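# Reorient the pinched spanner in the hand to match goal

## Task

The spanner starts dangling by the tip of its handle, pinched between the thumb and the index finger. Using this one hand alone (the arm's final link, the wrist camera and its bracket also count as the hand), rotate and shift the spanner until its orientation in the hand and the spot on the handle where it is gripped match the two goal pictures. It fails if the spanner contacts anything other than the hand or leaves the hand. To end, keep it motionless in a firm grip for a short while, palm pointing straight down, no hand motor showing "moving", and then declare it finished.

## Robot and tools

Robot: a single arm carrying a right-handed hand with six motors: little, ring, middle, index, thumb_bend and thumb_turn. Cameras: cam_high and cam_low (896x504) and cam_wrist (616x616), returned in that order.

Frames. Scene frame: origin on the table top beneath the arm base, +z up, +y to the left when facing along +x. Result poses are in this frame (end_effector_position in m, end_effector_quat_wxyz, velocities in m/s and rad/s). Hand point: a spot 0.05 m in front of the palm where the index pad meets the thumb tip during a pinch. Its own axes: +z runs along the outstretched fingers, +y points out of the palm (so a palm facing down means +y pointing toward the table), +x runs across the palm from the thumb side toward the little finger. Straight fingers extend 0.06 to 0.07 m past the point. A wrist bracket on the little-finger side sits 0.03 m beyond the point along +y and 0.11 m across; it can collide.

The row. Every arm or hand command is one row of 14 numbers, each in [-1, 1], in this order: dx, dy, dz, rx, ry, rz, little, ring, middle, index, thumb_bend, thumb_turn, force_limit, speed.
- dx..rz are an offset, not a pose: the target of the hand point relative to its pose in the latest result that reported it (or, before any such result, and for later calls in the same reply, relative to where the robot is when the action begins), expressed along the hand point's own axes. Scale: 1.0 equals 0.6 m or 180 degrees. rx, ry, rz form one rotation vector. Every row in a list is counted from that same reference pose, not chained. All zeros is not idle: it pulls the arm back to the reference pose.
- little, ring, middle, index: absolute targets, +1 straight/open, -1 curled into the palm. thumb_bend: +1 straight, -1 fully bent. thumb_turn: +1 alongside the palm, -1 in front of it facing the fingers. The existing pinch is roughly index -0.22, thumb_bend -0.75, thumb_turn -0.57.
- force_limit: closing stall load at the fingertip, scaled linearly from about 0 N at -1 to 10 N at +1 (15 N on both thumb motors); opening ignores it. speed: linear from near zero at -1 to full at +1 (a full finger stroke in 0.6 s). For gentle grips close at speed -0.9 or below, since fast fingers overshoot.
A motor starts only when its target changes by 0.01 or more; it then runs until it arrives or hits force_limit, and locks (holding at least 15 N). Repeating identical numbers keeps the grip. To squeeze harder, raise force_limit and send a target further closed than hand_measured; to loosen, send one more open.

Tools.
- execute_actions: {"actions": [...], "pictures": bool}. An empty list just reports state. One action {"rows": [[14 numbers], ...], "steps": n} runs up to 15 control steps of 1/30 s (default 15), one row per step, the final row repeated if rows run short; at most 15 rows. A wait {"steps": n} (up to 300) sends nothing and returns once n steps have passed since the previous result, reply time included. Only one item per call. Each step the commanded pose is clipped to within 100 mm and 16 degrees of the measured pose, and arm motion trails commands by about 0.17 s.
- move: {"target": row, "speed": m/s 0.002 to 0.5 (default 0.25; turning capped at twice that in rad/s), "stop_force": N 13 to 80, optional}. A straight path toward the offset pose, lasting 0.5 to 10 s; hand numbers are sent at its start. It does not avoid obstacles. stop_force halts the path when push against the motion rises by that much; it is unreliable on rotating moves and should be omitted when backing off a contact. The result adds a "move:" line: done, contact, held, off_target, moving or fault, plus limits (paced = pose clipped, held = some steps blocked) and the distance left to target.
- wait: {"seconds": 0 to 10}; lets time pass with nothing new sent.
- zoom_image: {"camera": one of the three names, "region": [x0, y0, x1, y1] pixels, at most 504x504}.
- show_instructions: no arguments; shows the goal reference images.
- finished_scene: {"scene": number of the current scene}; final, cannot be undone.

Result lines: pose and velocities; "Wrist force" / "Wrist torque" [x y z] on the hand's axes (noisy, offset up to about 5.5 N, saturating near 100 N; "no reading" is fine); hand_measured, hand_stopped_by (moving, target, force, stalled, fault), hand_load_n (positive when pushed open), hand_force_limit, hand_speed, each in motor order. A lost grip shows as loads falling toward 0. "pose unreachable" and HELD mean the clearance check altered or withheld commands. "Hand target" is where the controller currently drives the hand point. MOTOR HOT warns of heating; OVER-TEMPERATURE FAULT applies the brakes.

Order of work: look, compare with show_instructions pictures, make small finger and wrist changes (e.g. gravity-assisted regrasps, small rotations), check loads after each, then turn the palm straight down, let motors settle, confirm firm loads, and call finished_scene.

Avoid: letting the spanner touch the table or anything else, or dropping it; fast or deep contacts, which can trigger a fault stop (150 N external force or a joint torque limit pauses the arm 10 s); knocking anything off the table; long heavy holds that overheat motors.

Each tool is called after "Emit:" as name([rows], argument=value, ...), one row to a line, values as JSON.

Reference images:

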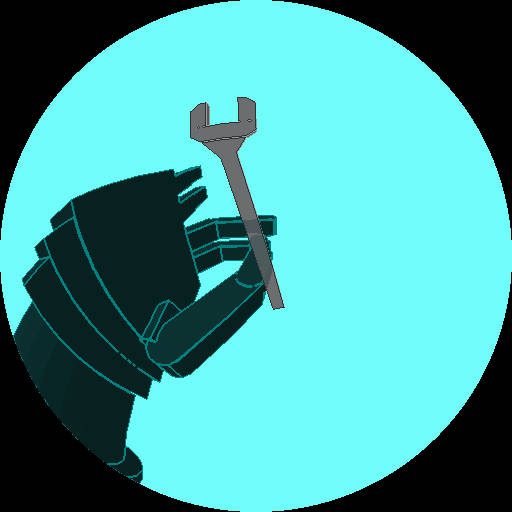

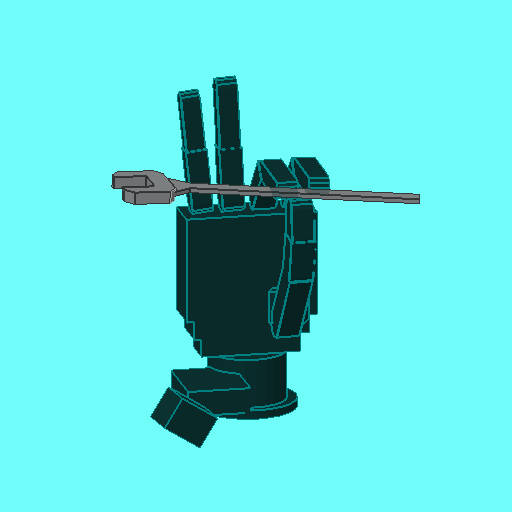

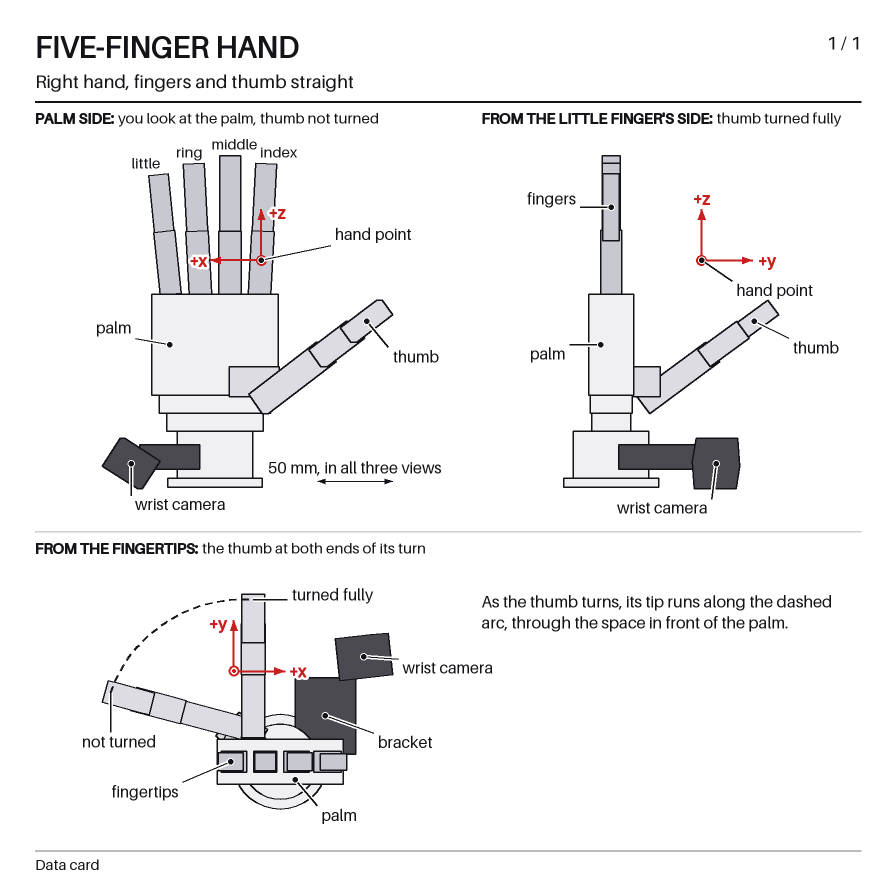

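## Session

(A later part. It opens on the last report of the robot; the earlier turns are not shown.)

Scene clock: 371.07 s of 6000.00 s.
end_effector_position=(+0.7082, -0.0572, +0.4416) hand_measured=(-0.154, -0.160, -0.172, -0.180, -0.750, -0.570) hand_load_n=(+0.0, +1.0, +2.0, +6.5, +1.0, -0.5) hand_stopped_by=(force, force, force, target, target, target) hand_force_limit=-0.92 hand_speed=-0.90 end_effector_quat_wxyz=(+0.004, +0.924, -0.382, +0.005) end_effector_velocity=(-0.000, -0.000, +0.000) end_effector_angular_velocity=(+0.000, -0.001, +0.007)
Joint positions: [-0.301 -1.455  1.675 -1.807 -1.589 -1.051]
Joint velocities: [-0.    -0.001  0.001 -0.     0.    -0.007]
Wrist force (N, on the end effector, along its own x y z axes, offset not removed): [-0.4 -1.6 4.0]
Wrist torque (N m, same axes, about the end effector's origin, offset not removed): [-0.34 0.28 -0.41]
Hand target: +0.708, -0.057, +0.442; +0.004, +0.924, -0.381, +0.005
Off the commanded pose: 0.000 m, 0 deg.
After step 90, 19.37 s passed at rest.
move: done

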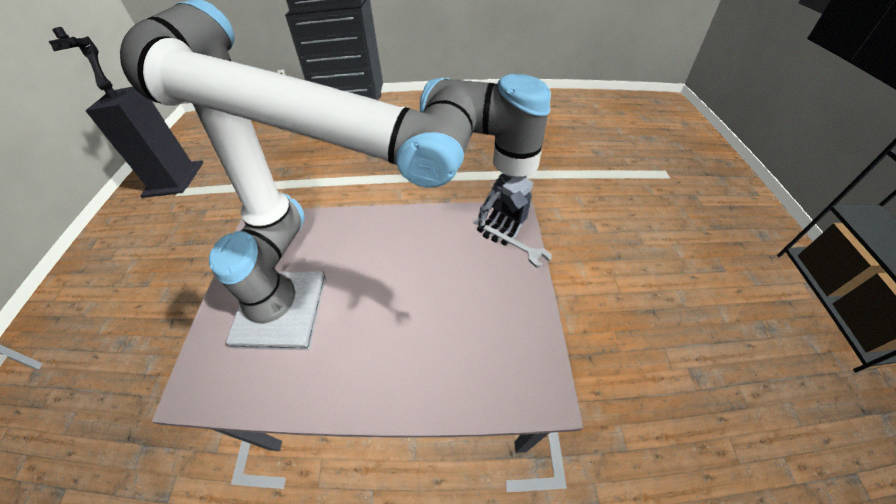

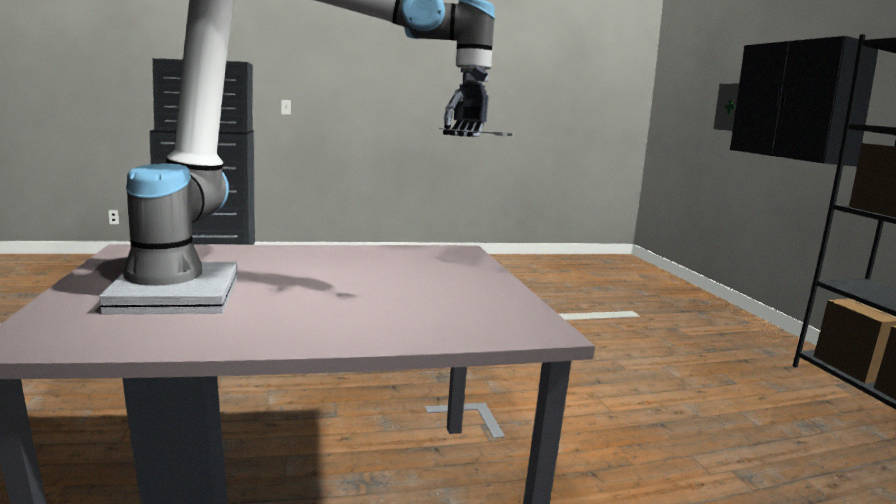

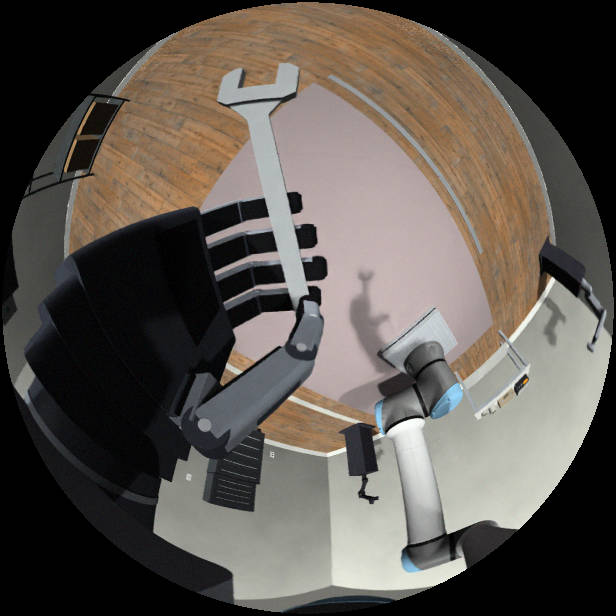

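Emit:
execute_actions([
  {"rows": [[0,0,0,0,0,0,-0.2,-0.2,-0.2,-0.17,-0.75,-0.57,1,-0.5],[0,0,0,0,0,0,-0.2,-0.2,-0.2,-0.17,-0.75,-0.57,1,-0.5],[0,0,0,0,0,0,-0.2,-0.2,-0.2,-0.17,-0.75,-0.57,1,-0.5],[0,0,0,0,0,0,-0.2,-0.2,-0.2,-0.17,-0.75,-0.57,1,-0.5],[0,0,0,0,0,0,-0.2,-0.2,-0.2,-0.17,-0.75,-0.57,1,-0.5],[0,0,0,0,0,0,-0.2,-0.2,-0.2,-0.17,-0.75,-0.57,1,-0.5],[0,0,0,0,0,0,-0.2,-0.2,-0.2,-0.17,-0.75,-0.57,1,-0.5],[0,0,0,0,0,0,-0.2,-0.2,-0.2,-0.16,-0.75,-0.57,1,-0.5]], "steps": 15},
])

Scene clock: 425.77 s of 6000.00 s.
end_effector_position=(+0.7082, -0.0572, +0.4416) hand_measured=(-0.154, -0.160, -0.172, -0.160, -0.750, -0.570) hand_load_n=(+0.0, +0.5, +2.5, +0.0, +0.5, +0.0) hand_stopped_by=(force, force, force, target, target, target) hand_force_limit=1.00 hand_speed=-0.50 end_effector_quat_wxyz=(+0.004, +0.924, -0.381, +0.005) end_effector_velocity=(+0.000, +0.000, -0.001) end_effector_angular_velocity=(+0.000, +0.001, -0.001)
Joint positions: [-0.301 -1.455  1.675 -1.807 -1.588 -1.051]
Joint velocities: [0.    0.001 0.    0.    0.    0.001]
Wrist force (N, on the end effector, along its own x y z axes, offset not removed): [-1.6 -3.0 3.0]
Wrist torque (N m, same axes, about the end effector's origin, offset not removed): [-0.35 0.43 -0.24]
Hand target: +0.708, -0.057, +0.442; +0.004, +0.924, -0.382, +0.005
Off the commanded pose: 0.000 m, 0 deg.
Steps of this call (steps 1 to 90: nothing new was sent; then 51.20 s passed at rest; steps 91 to 105: all 15 steps of this action). Readings (end_effector_position | what the end effector reports):
91: (+0.7082, -0.0572, +0.4416) | hand_measured=(-0.154, -0.160, -0.172, -0.180, -0.750, -0.570) hand_load_n=(+0.0, +1.0, +2.0, +6.5, +1.0, -0.5) hand_stopped_by=(force, force, force, moving, target, target) hand_force_limit=1.00 hand_speed=-0.50
92: (+0.7082, -0.0572, +0.4416) | hand_measured=(-0.154, -0.160, -0.172, -0.180, -0.750, -0.570) hand_load_n=(+0.0, +1.0, +2.0, +6.5, +1.0, -0.5) hand_stopped_by=(force, force, force, moving, target, target) hand_force_limit=1.00 hand_speed=-0.50
94: (+0.7082, -0.0572, +0.4416) | hand_measured=(-0.154, -0.160, -0.172, -0.170, -0.750, -0.570) hand_load_n=(+0.0, +1.0, +2.5, +3.0, +0.5, +0.0) hand_stopped_by=(force, force, force, moving, target, target) hand_force_limit=1.00 hand_speed=-0.50
98: (+0.7082, -0.0572, +0.4416) | hand_measured=(-0.154, -0.160, -0.172, -0.170, -0.750, -0.570) hand_load_n=(+0.0, +1.0, +2.5, +2.5, +0.5, +0.0) hand_stopped_by=(force, force, force, moving, target, target) hand_force_limit=1.00 hand_speed=-0.50
105: the state above

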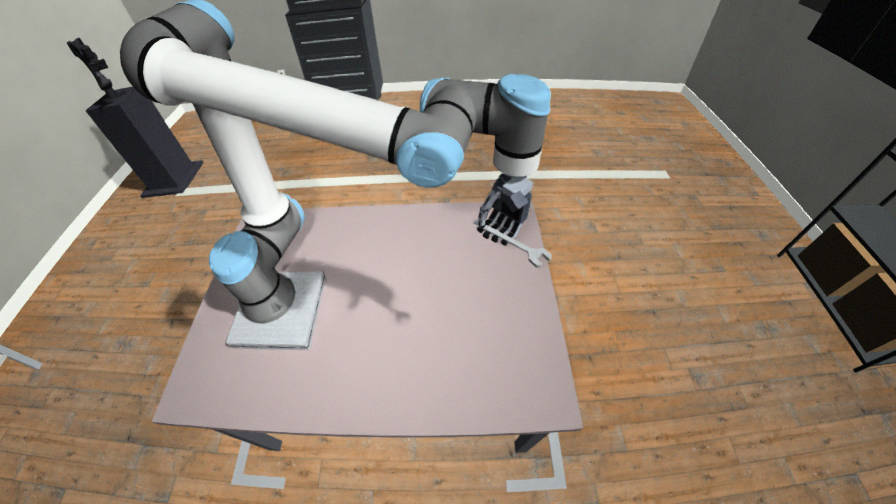

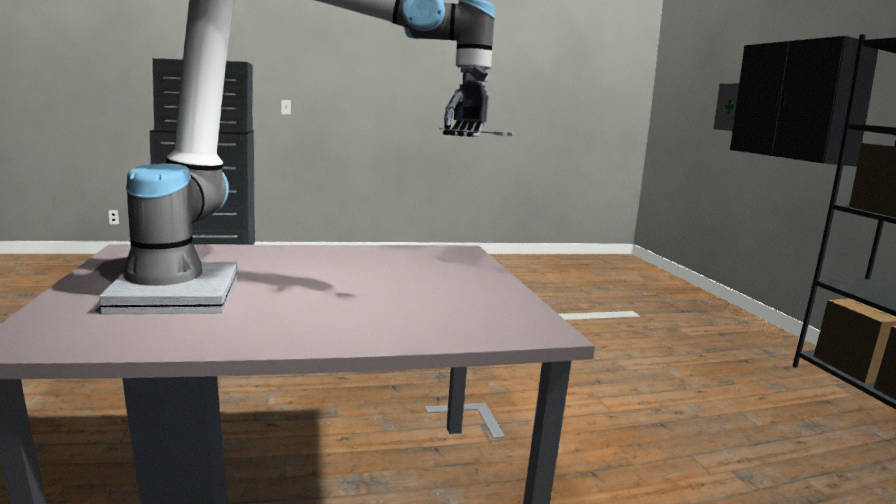

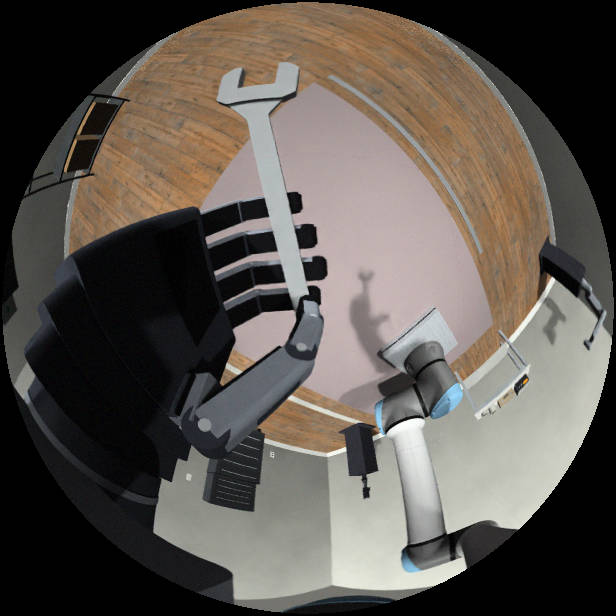

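Emit:
move(target=[0,0,0,0.038,0.359,0, -0.2, -0.15, -0.16, -0.18, -0.75, -0.57, 1, -0.7], speed=0.3)

Scene clock: 446.60 s of 6000.00 s.
end_effector_position=(+0.7079, -0.0572, +0.4417) hand_measured=(-0.154, -0.150, -0.160, -0.178, -0.750, -0.570) hand_load_n=(+0.5, +0.0, +0.0, +6.0, +1.0, -0.5) hand_stopped_by=(force, target, target, target, target, target) hand_force_limit=1.00 hand_speed=-0.70 end_effector_quat_wxyz=(+0.154, +0.778, -0.319, +0.519) end_effector_velocity=(+0.001, +0.001, -0.000) end_effector_angular_velocity=(-0.005, -0.006, +0.004)
Joint positions: [-0.107 -1.49   2.164 -3.32  -2.124 -1.2  ]
Joint velocities: [ 0.003  0.004  0.001 -0.014 -0.001 -0.005]
Wrist force (N, on the end effector, along its own x y z axes, offset not removed): [-1.4 -0.9 1.3]
Wrist torque (N m, same axes, about the end effector's origin, offset not removed): [0.06 0.58 -0.01]
Hand target: +0.708, -0.057, +0.442; +0.154, +0.778, -0.319, +0.519
Off the commanded pose: 0.000 m, 0 deg.
After step 90, 15.43 s passed at rest.
move: done

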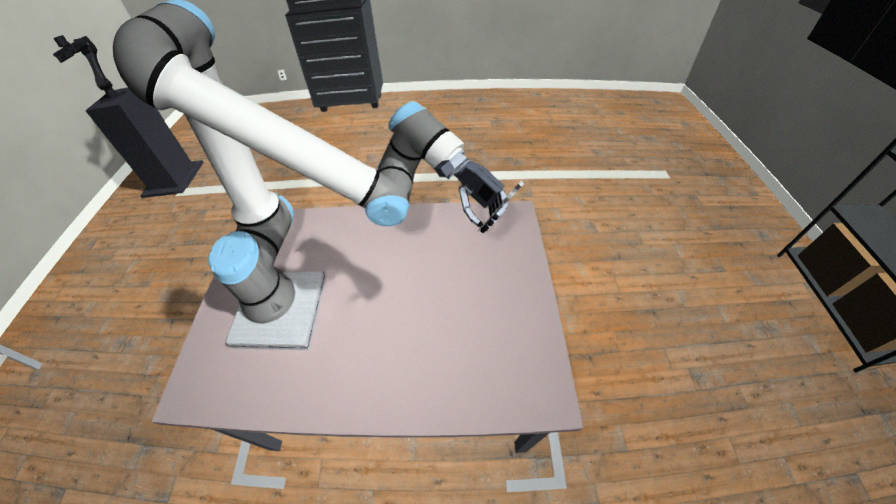

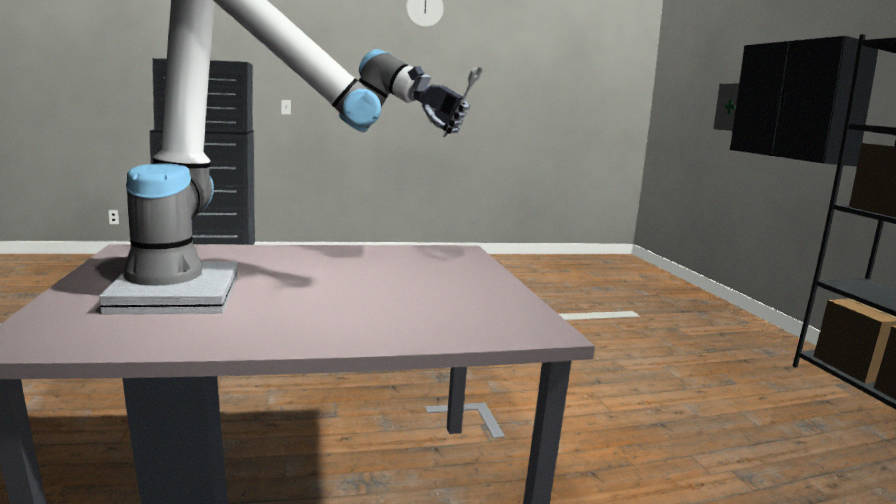

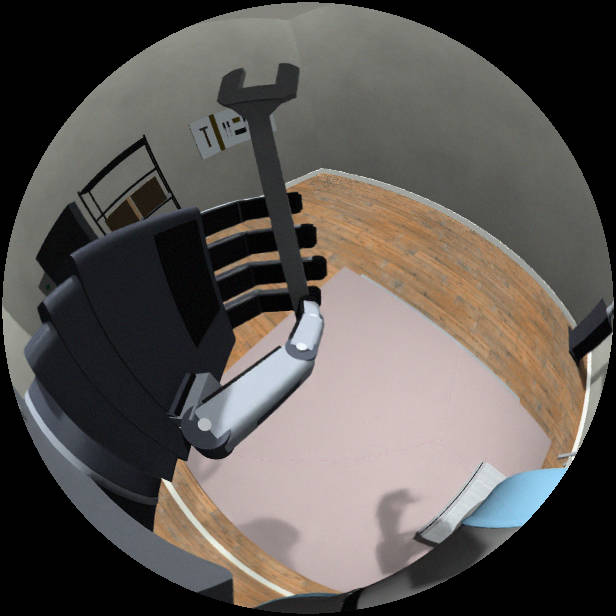

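Emit:
execute_actions([
  {"rows": [[0,0,0,0,0,0,-0.2,-0.15,-0.16,-0.158,-0.75,-0.57,1,-0.2],[0,0,0,0,0,0,-0.2,-0.15,-0.16,-0.158,-0.75,-0.57,1,-0.2],[0,0,0,0,0,0,-0.2,-0.15,-0.16,-0.158,-0.75,-0.57,1,-0.2],[0,0,0,0,0,0,-0.2,-0.15,-0.16,-0.18,-0.75,-0.57,1,-0.2]], "steps": 12},
])

Scene clock: 454.83 s of 6000.00 s.
end_effector_position=(+0.7078, -0.0572, +0.4416) hand_measured=(-0.154, -0.150, -0.160, -0.178, -0.750, -0.570) hand_load_n=(+1.0, +0.0, +0.0, +6.0, +1.0, +0.5) hand_stopped_by=(force, target, target, target, target, target) hand_force_limit=1.00 hand_speed=-0.20 end_effector_quat_wxyz=(+0.154, +0.778, -0.319, +0.519) end_effector_velocity=(+0.000, +0.000, -0.000) end_effector_angular_velocity=(+0.000, +0.000, +0.001)
Joint positions: [-0.107 -1.49   2.164 -3.32  -2.124 -1.2  ]
Joint velocities: [ 0.001  0.    -0.     0.     0.     0.001]
Wrist force (N, on the end effector, along its own x y z axes, offset not removed): [0.5 2.2 3.3]
Wrist torque (N m, same axes, about the end effector's origin, offset not removed): [0.46 0.33 -0.08]
Hand target: +0.708, -0.057, +0.442; +0.154, +0.778, -0.319, +0.519
Off the commanded pose: 0.000 m, 0 deg.
Steps of this call (steps 1 to 90: nothing new was sent; then 4.83 s passed at rest; steps 91 to 102: all 12 steps of this action). Readings (end_effector_position | what the end effector reports):
91: (+0.7079, -0.0572, +0.4417) | hand_measured=(-0.154, -0.150, -0.160, -0.178, -0.750, -0.570) hand_load_n=(+0.5, +0.0, +0.0, +6.0, +1.0, -0.5) hand_stopped_by=(force, target, target, moving, target, target) hand_force_limit=1.00 hand_speed=-0.20
92: (+0.7079, -0.0572, +0.4417) | hand_measured=(-0.154, -0.150, -0.160, -0.178, -0.750, -0.570) hand_load_n=(+0.5, +0.0, +0.0, +6.0, +1.0, -0.5) hand_stopped_by=(force, target, target, moving, target, target) hand_force_limit=1.00 hand_speed=-0.20
94: (+0.7079, -0.0572, +0.4416) | hand_measured=(-0.154, -0.150, -0.160, -0.160, -0.750, -0.570) hand_load_n=(+0.5, +0.0, +0.0, +0.0, +0.0, +0.0) hand_stopped_by=(force, target, target, moving, target, target) hand_force_limit=1.00 hand_speed=-0.20
98: (+0.7079, -0.0572, +0.4416) | hand_measured=(-0.154, -0.150, -0.160, -0.178, -0.750, -0.570) hand_load_n=(+1.0, +0.0, +0.0, +6.0, +1.0, +0.5) hand_stopped_by=(force, target, target, moving, target, target) hand_force_limit=1.00 hand_speed=-0.20
102: the state above

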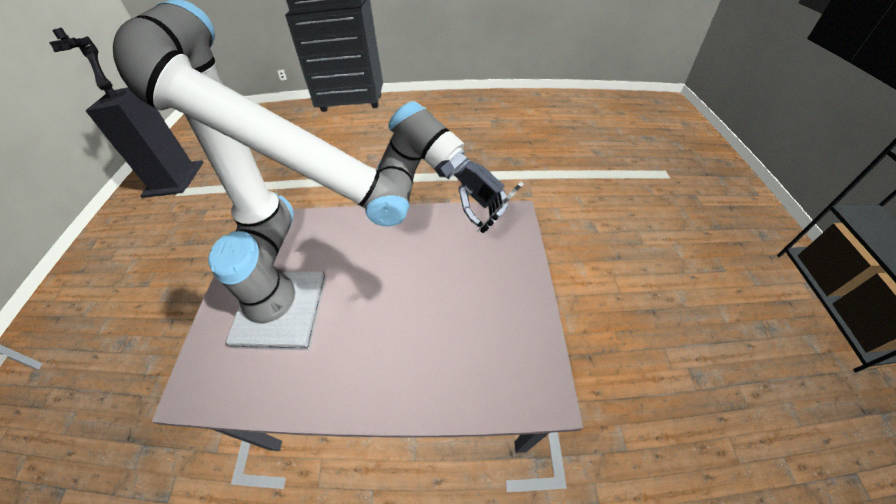

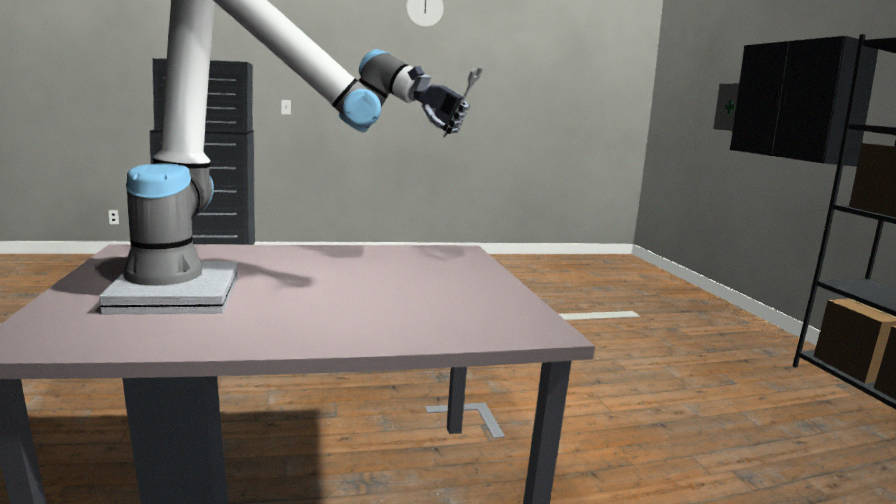

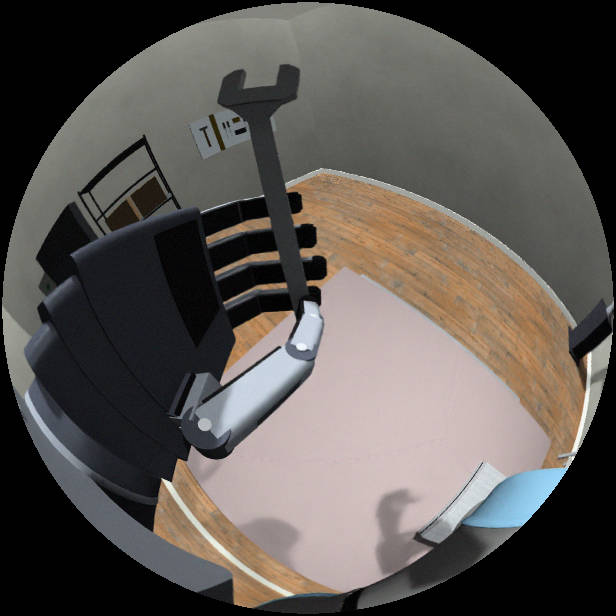

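Emit:
execute_actions([
  {"rows": [[0,0,0,0,0,0,-0.2,-0.15,-0.16,-0.158,-0.75,-0.57,1,-0.2],[0,0,0,0,0,0,-0.2,-0.15,-0.16,-0.158,-0.75,-0.57,1,-0.2],[0,0,0,0,0,0,-0.2,-0.15,-0.16,-0.158,-0.75,-0.57,1,-0.2],[0,0,0,0,0,0,-0.2,-0.15,-0.16,-0.158,-0.75,-0.57,1,-0.2],[0,0,0,0,0,0,-0.2,-0.15,-0.16,-0.158,-0.75,-0.57,1,-0.2],[0,0,0,0,0,0,-0.2,-0.15,-0.16,-0.18,-0.75,-0.57,1,-0.2],[0,0,0,0,0,0,-0.2,-0.15,-0.16,-0.18,-0.75,-0.57,1,-0.2],[0,0,0,0,0,0,-0.2,-0.15,-0.16,-0.158,-0.75,-0.57,1,-0.2],[0,0,0,0,0,0,-0.2,-0.15,-0.16,-0.158,-0.75,-0.57,1,-0.2],[0,0,0,0,0,0,-0.2,-0.15,-0.16,-0.158,-0.75,-0.57,1,-0.2],[0,0,0,0,0,0,-0.2,-0.15,-0.16,-0.18,-0.75,-0.57,1,-0.2]], "steps": 15},
])

Scene clock: 481.43 s of 6000.00 s.
end_effector_position=(+0.7079, -0.0572, +0.4417) hand_measured=(-0.154, -0.150, -0.160, -0.178, -0.748, -0.570) hand_load_n=(+0.5, +0.0, +0.0, +6.0, +2.0, +1.0) hand_stopped_by=(force, target, target, moving, target, target) hand_force_limit=1.00 hand_speed=-0.20 end_effector_quat_wxyz=(+0.154, +0.778, -0.319, +0.519) end_effector_velocity=(-0.000, -0.001, +0.001) end_effector_angular_velocity=(-0.001, -0.001, -0.002)
Joint positions: [-0.107 -1.49   2.164 -3.32  -2.124 -1.2  ]
Joint velocities: [-0.001 -0.001 -0.    -0.    -0.001  0.   ]
Wrist force (N, on the end effector, along its own x y z axes, offset not removed): [0.1 -0.7 0.5]
Wrist torque (N m, same axes, about the end effector's origin, offset not removed): [0.10 0.09 0.00]
Hand target: +0.708, -0.057, +0.442; +0.154, +0.778, -0.319, +0.519
Off the commanded pose: 0.000 m, 0 deg.
Steps of this call (steps 1 to 90: nothing new was sent; then 23.10 s passed at rest; steps 91 to 105: all 15 steps of this action). Readings (end_effector_position | what the end effector reports):
91: (+0.7079, -0.0572, +0.4417) | hand_measured=(-0.154, -0.150, -0.160, -0.178, -0.750, -0.570) hand_load_n=(+1.0, +0.0, +0.0, +6.0, +1.0, +0.5) hand_stopped_by=(force, target, target, moving, target, target) hand_force_limit=1.00 hand_speed=-0.20
92: (+0.7079, -0.0572, +0.4417) | hand_measured=(-0.154, -0.150, -0.160, -0.178, -0.750, -0.570) hand_load_n=(+1.0, +0.0, +0.0, +6.0, +1.0, +0.5) hand_stopped_by=(force, target, target, moving, target, target) hand_force_limit=1.00 hand_speed=-0.20
94: (+0.7079, -0.0572, +0.4417) | hand_measured=(-0.154, -0.150, -0.160, -0.160, -0.750, -0.570) hand_load_n=(+0.5, +0.0, +0.0, +0.0, +0.0, +0.0) hand_stopped_by=(force, target, target, moving, target, target) hand_force_limit=1.00 hand_speed=-0.20
98: (+0.7079, -0.0572, +0.4417) | hand_measured=(-0.154, -0.150, -0.160, -0.178, -0.748, -0.570) hand_load_n=(+0.5, +0.0, +0.0, +6.0, +2.0, +1.0) hand_stopped_by=(force, target, target, moving, target, target) hand_force_limit=1.00 hand_speed=-0.20
105: the state above

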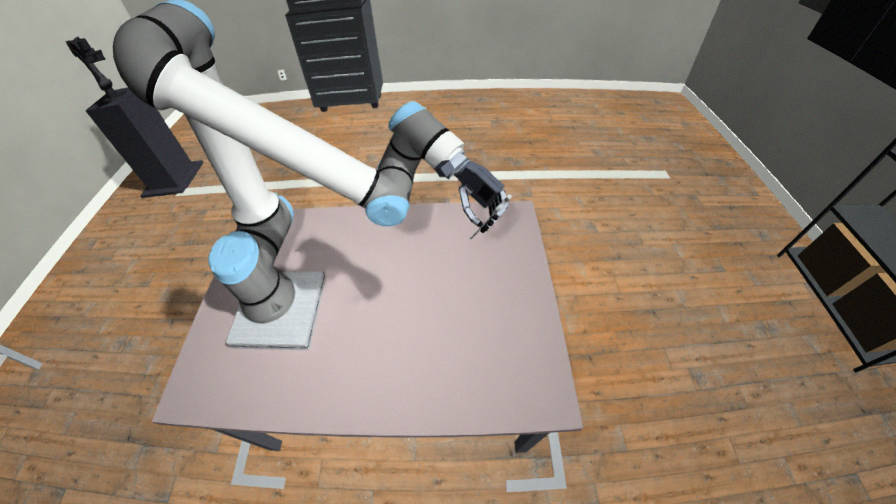

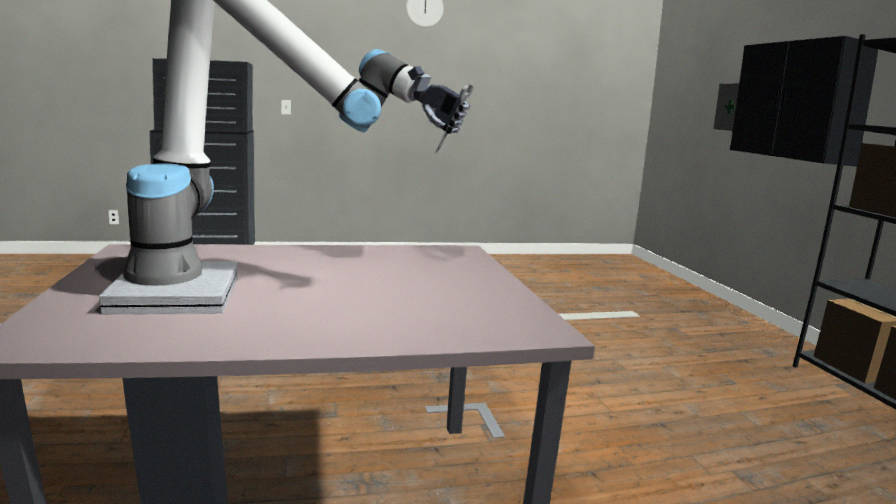

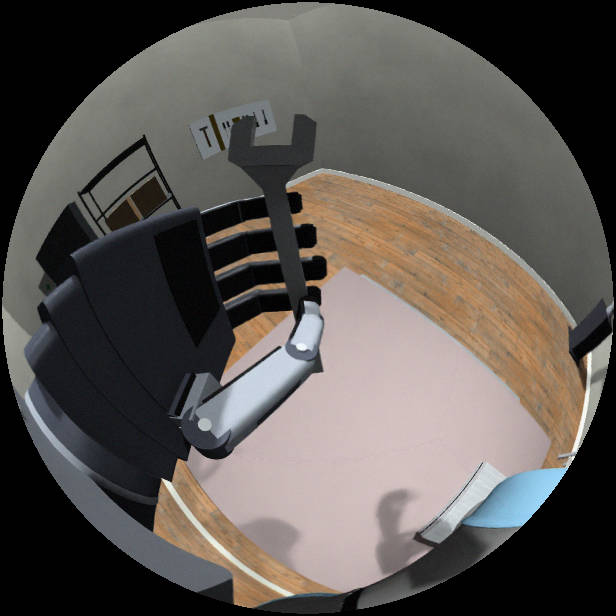

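Emit:
zoom_image(camera="cam_wrist", region=[180, 90, 400, 400])

Emit:
zoom_image(camera="cam_low", region=[390, 60, 500, 165])

Emit:
zoom_image(camera="cam_high", region=[430, 150, 540, 250])

Region (180, 90, 400, 400) of cam_wrist's 616x616 image, scaled by 1.626, with more detail than that image has; it fills the left 358 columns of this view, and the rest is white.

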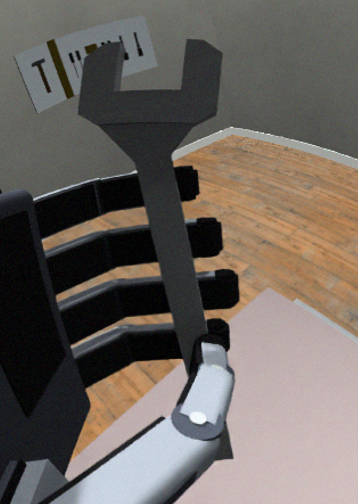

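Region (390, 60, 500, 165) of cam_low's 896x504 image, scaled by 4.582, with more detail than that image has; it fills the top 481 rows of this view, and the rest is white.

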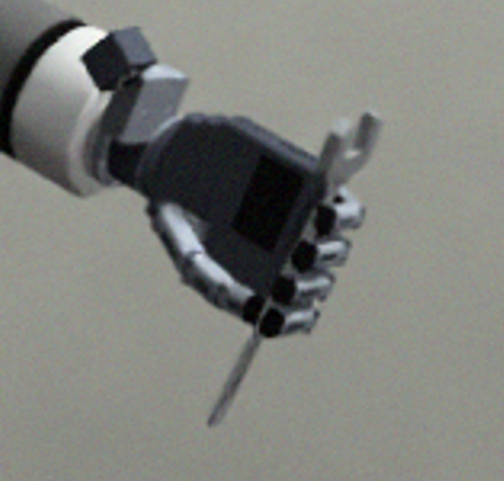

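Region (430, 150, 540, 250) of cam_high's 896x504 image, scaled by 4.582, with more detail than that image has; it fills the top 458 rows of this view, and the rest is white.

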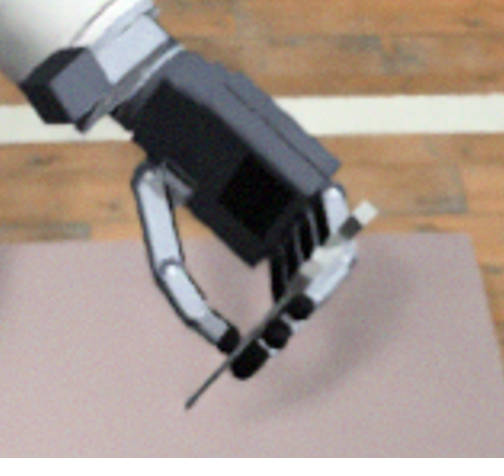

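Emit:
move(target=[0,0,0,0,0,0, -0.2, -0.15, -0.16, -0.168, -0.75, -0.95, 1, -0.7])

Scene clock: 576.00 s of 6000.00 s.
end_effector_position=(+0.7079, -0.0572, +0.4417) hand_measured=(-0.154, -0.150, -0.160, -0.168, -0.750, -0.950) hand_load_n=(+0.5, +0.0, +0.0, +1.0, +0.5, +0.5) hand_stopped_by=(force, target, target, target, target, target) hand_force_limit=1.00 hand_speed=-0.70 end_effector_quat_wxyz=(+0.154, +0.778, -0.319, +0.519) end_effector_velocity=(+0.000, +0.000, -0.001) end_effector_angular_velocity=(+0.000, +0.001, +0.000)
Joint positions: [-0.107 -1.49   2.164 -3.32  -2.124 -1.2  ]
Joint velocities: [ 0.     0.001 -0.     0.     0.     0.   ]
Wrist force (N, on the end effector, along its own x y z axes, offset not removed): [-3.2 -0.9 -0.3]
Wrist torque (N m, same axes, about the end effector's origin, offset not removed): [0.05 0.68 -0.29]
Hand target: +0.708, -0.057, +0.442; +0.154, +0.778, -0.319, +0.519
Off the commanded pose: 0.000 m, 0 deg.
After step 90, 90.40 s passed at rest.
move: done

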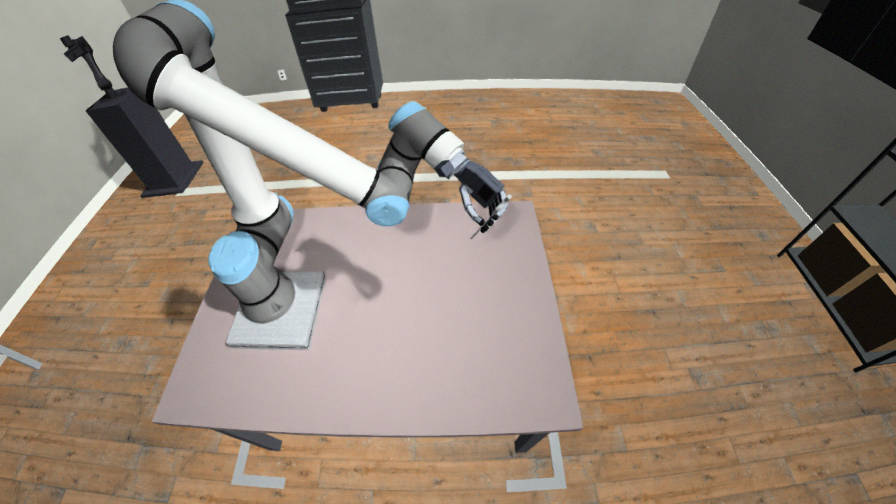

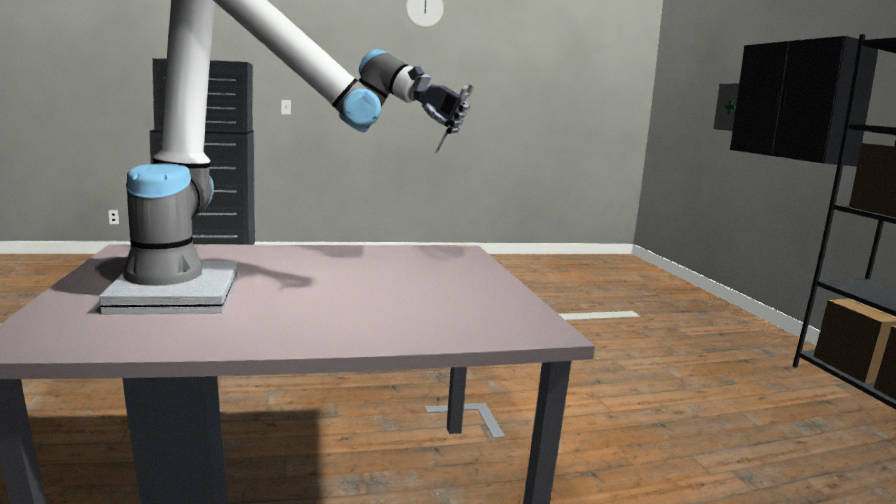

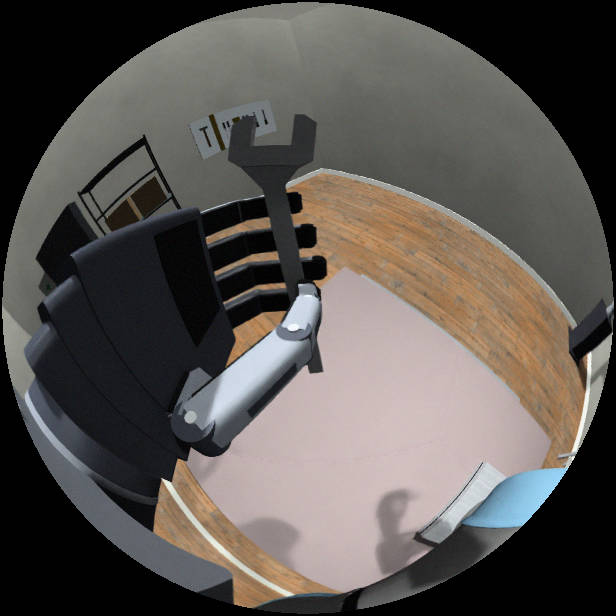

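Emit:
zoom_image(camera="cam_wrist", region=[220, 180, 380, 390])

Emit:
zoom_image(camera="cam_low", region=[410, 70, 490, 160])

Region (220, 180, 380, 390) of cam_wrist's 616x616 image, scaled by 2.400, with more detail than that image has; it fills the left 384 columns of this view, and the rest is white.

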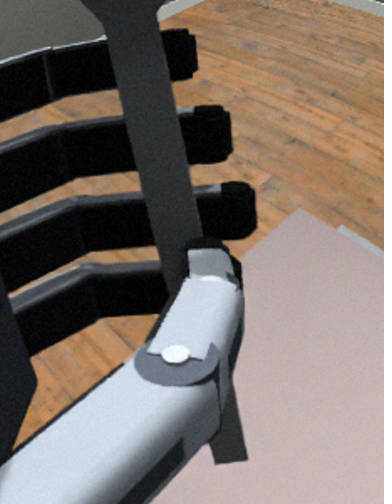

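Region (410, 70, 490, 160) of cam_low's 896x504 image, scaled by 5.600, with more detail than that image has.

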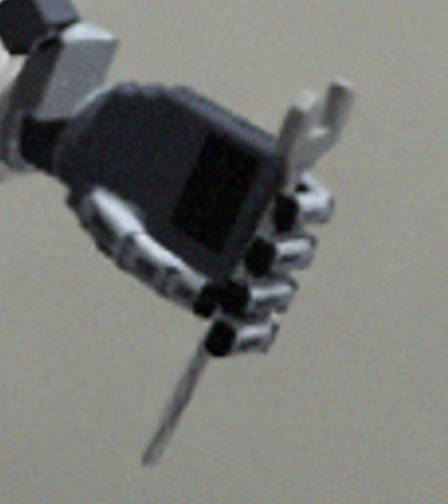

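Emit:
move(target=[0,0,0,0,0,0, -0.2, -0.15, -0.16, -0.158, -0.86, -0.95, 1, -0.8])

Scene clock: 638.13 s of 6000.00 s.
end_effector_position=(+0.7079, -0.0572, +0.4417) hand_measured=(-0.154, -0.150, -0.160, -0.158, -0.854, -0.950) hand_load_n=(+1.0, +0.0, +0.5, +2.5, +3.0, +0.5) hand_stopped_by=(force, target, target, target, target, target) hand_force_limit=1.00 hand_speed=-0.80 end_effector_quat_wxyz=(+0.154, +0.778, -0.319, +0.519) end_effector_velocity=(+0.000, -0.000, -0.000) end_effector_angular_velocity=(-0.000, +0.001, +0.000)
Joint positions: [-0.107 -1.49   2.164 -3.32  -2.124 -1.2  ]
Joint velocities: [-0.  0.  0. -0. -0. -0.]
Wrist force (N, on the end effector, along its own x y z axes, offset not removed): [-3.1 0.0 2.9]
Wrist torque (N m, same axes, about the end effector's origin, offset not removed): [-0.01 0.69 -0.16]
Hand target: +0.708, -0.057, +0.442; +0.154, +0.778, -0.319, +0.519
Off the commanded pose: 0.000 m, 0 deg.
After step 90, 58.37 s passed at rest.
move: done

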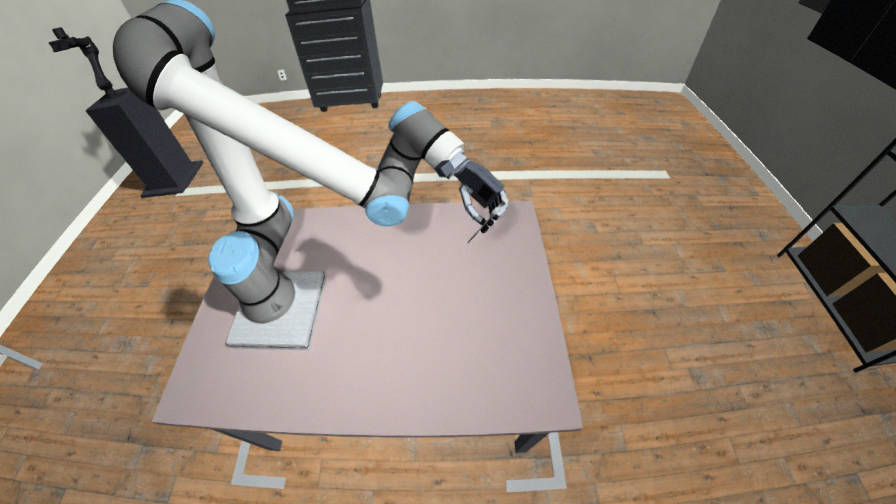

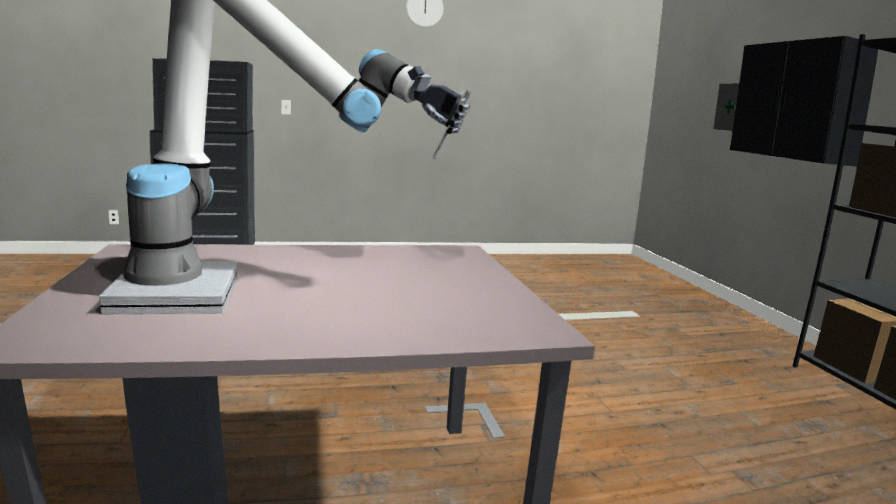

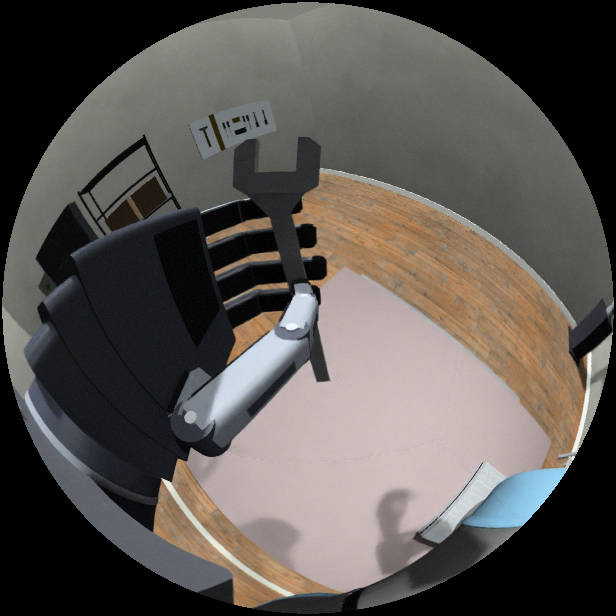

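Emit:
zoom_image(camera="cam_wrist", region=[200, 120, 400, 400])

Region (200, 120, 400, 400) of cam_wrist's 616x616 image, scaled by 1.800, with more detail than that image has; it fills the left 360 columns of this view, and the rest is white.

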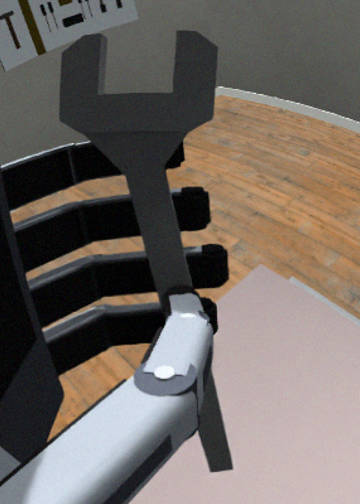

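Emit:
move(target=[0,0,0,-0.07,-0.663,0, -0.2, -0.14, -0.146, -0.168, -0.86, -0.95, 1, -0.7], speed=0.35)

Scene clock: 757.20 s of 6000.00 s.
end_effector_position=(+0.7082, -0.0572, +0.4415) hand_measured=(-0.154, -0.140, -0.146, -0.166, -0.854, -0.950) hand_load_n=(+1.5, +0.0, +0.0, +5.0, +3.0, +0.0) hand_stopped_by=(force, target, target, target, target, target) hand_force_limit=1.00 hand_speed=-0.70 end_effector_quat_wxyz=(-0.127, +0.822, -0.341, -0.439) end_effector_velocity=(-0.000, +0.000, -0.000) end_effector_angular_velocity=(+0.004, +0.008, +0.000)
Joint positions: [-0.392 -1.08   1.256 -0.832 -1.316 -1.261]
Joint velocities: [ 0.     0.004 -0.002  0.008  0.001 -0.001]
Wrist force (N, on the end effector, along its own x y z axes, offset not removed): [-1.0 -0.1 -1.7]
Wrist torque (N m, same axes, about the end effector's origin, offset not removed): [0.27 0.82 -0.20]
Hand target: +0.708, -0.057, +0.441; -0.127, +0.822, -0.341, -0.439
Off the commanded pose: 0.000 m, 0 deg.
After step 90, 112.60 s passed at rest.
move: done

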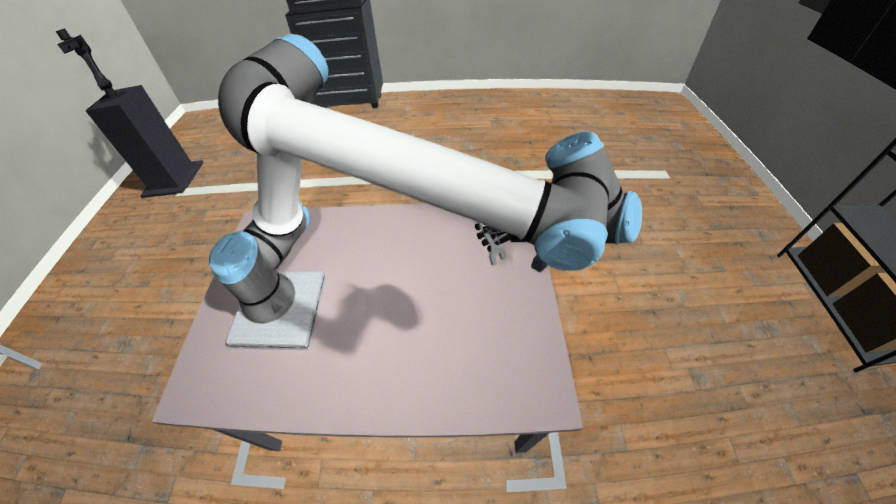

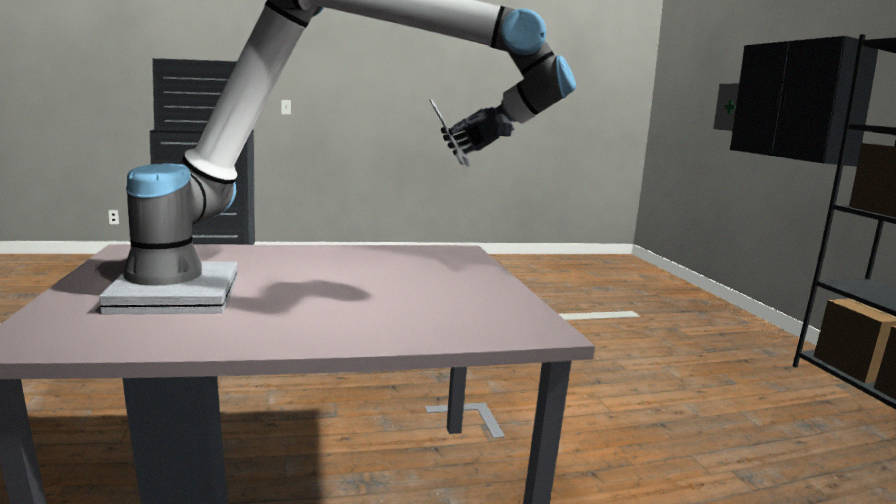

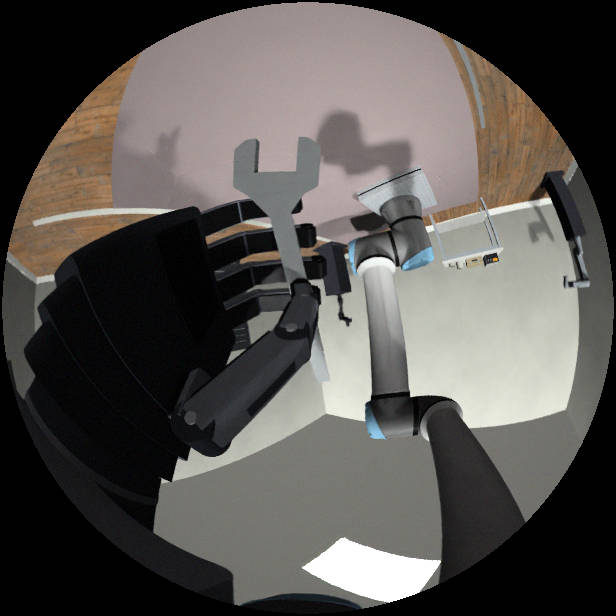

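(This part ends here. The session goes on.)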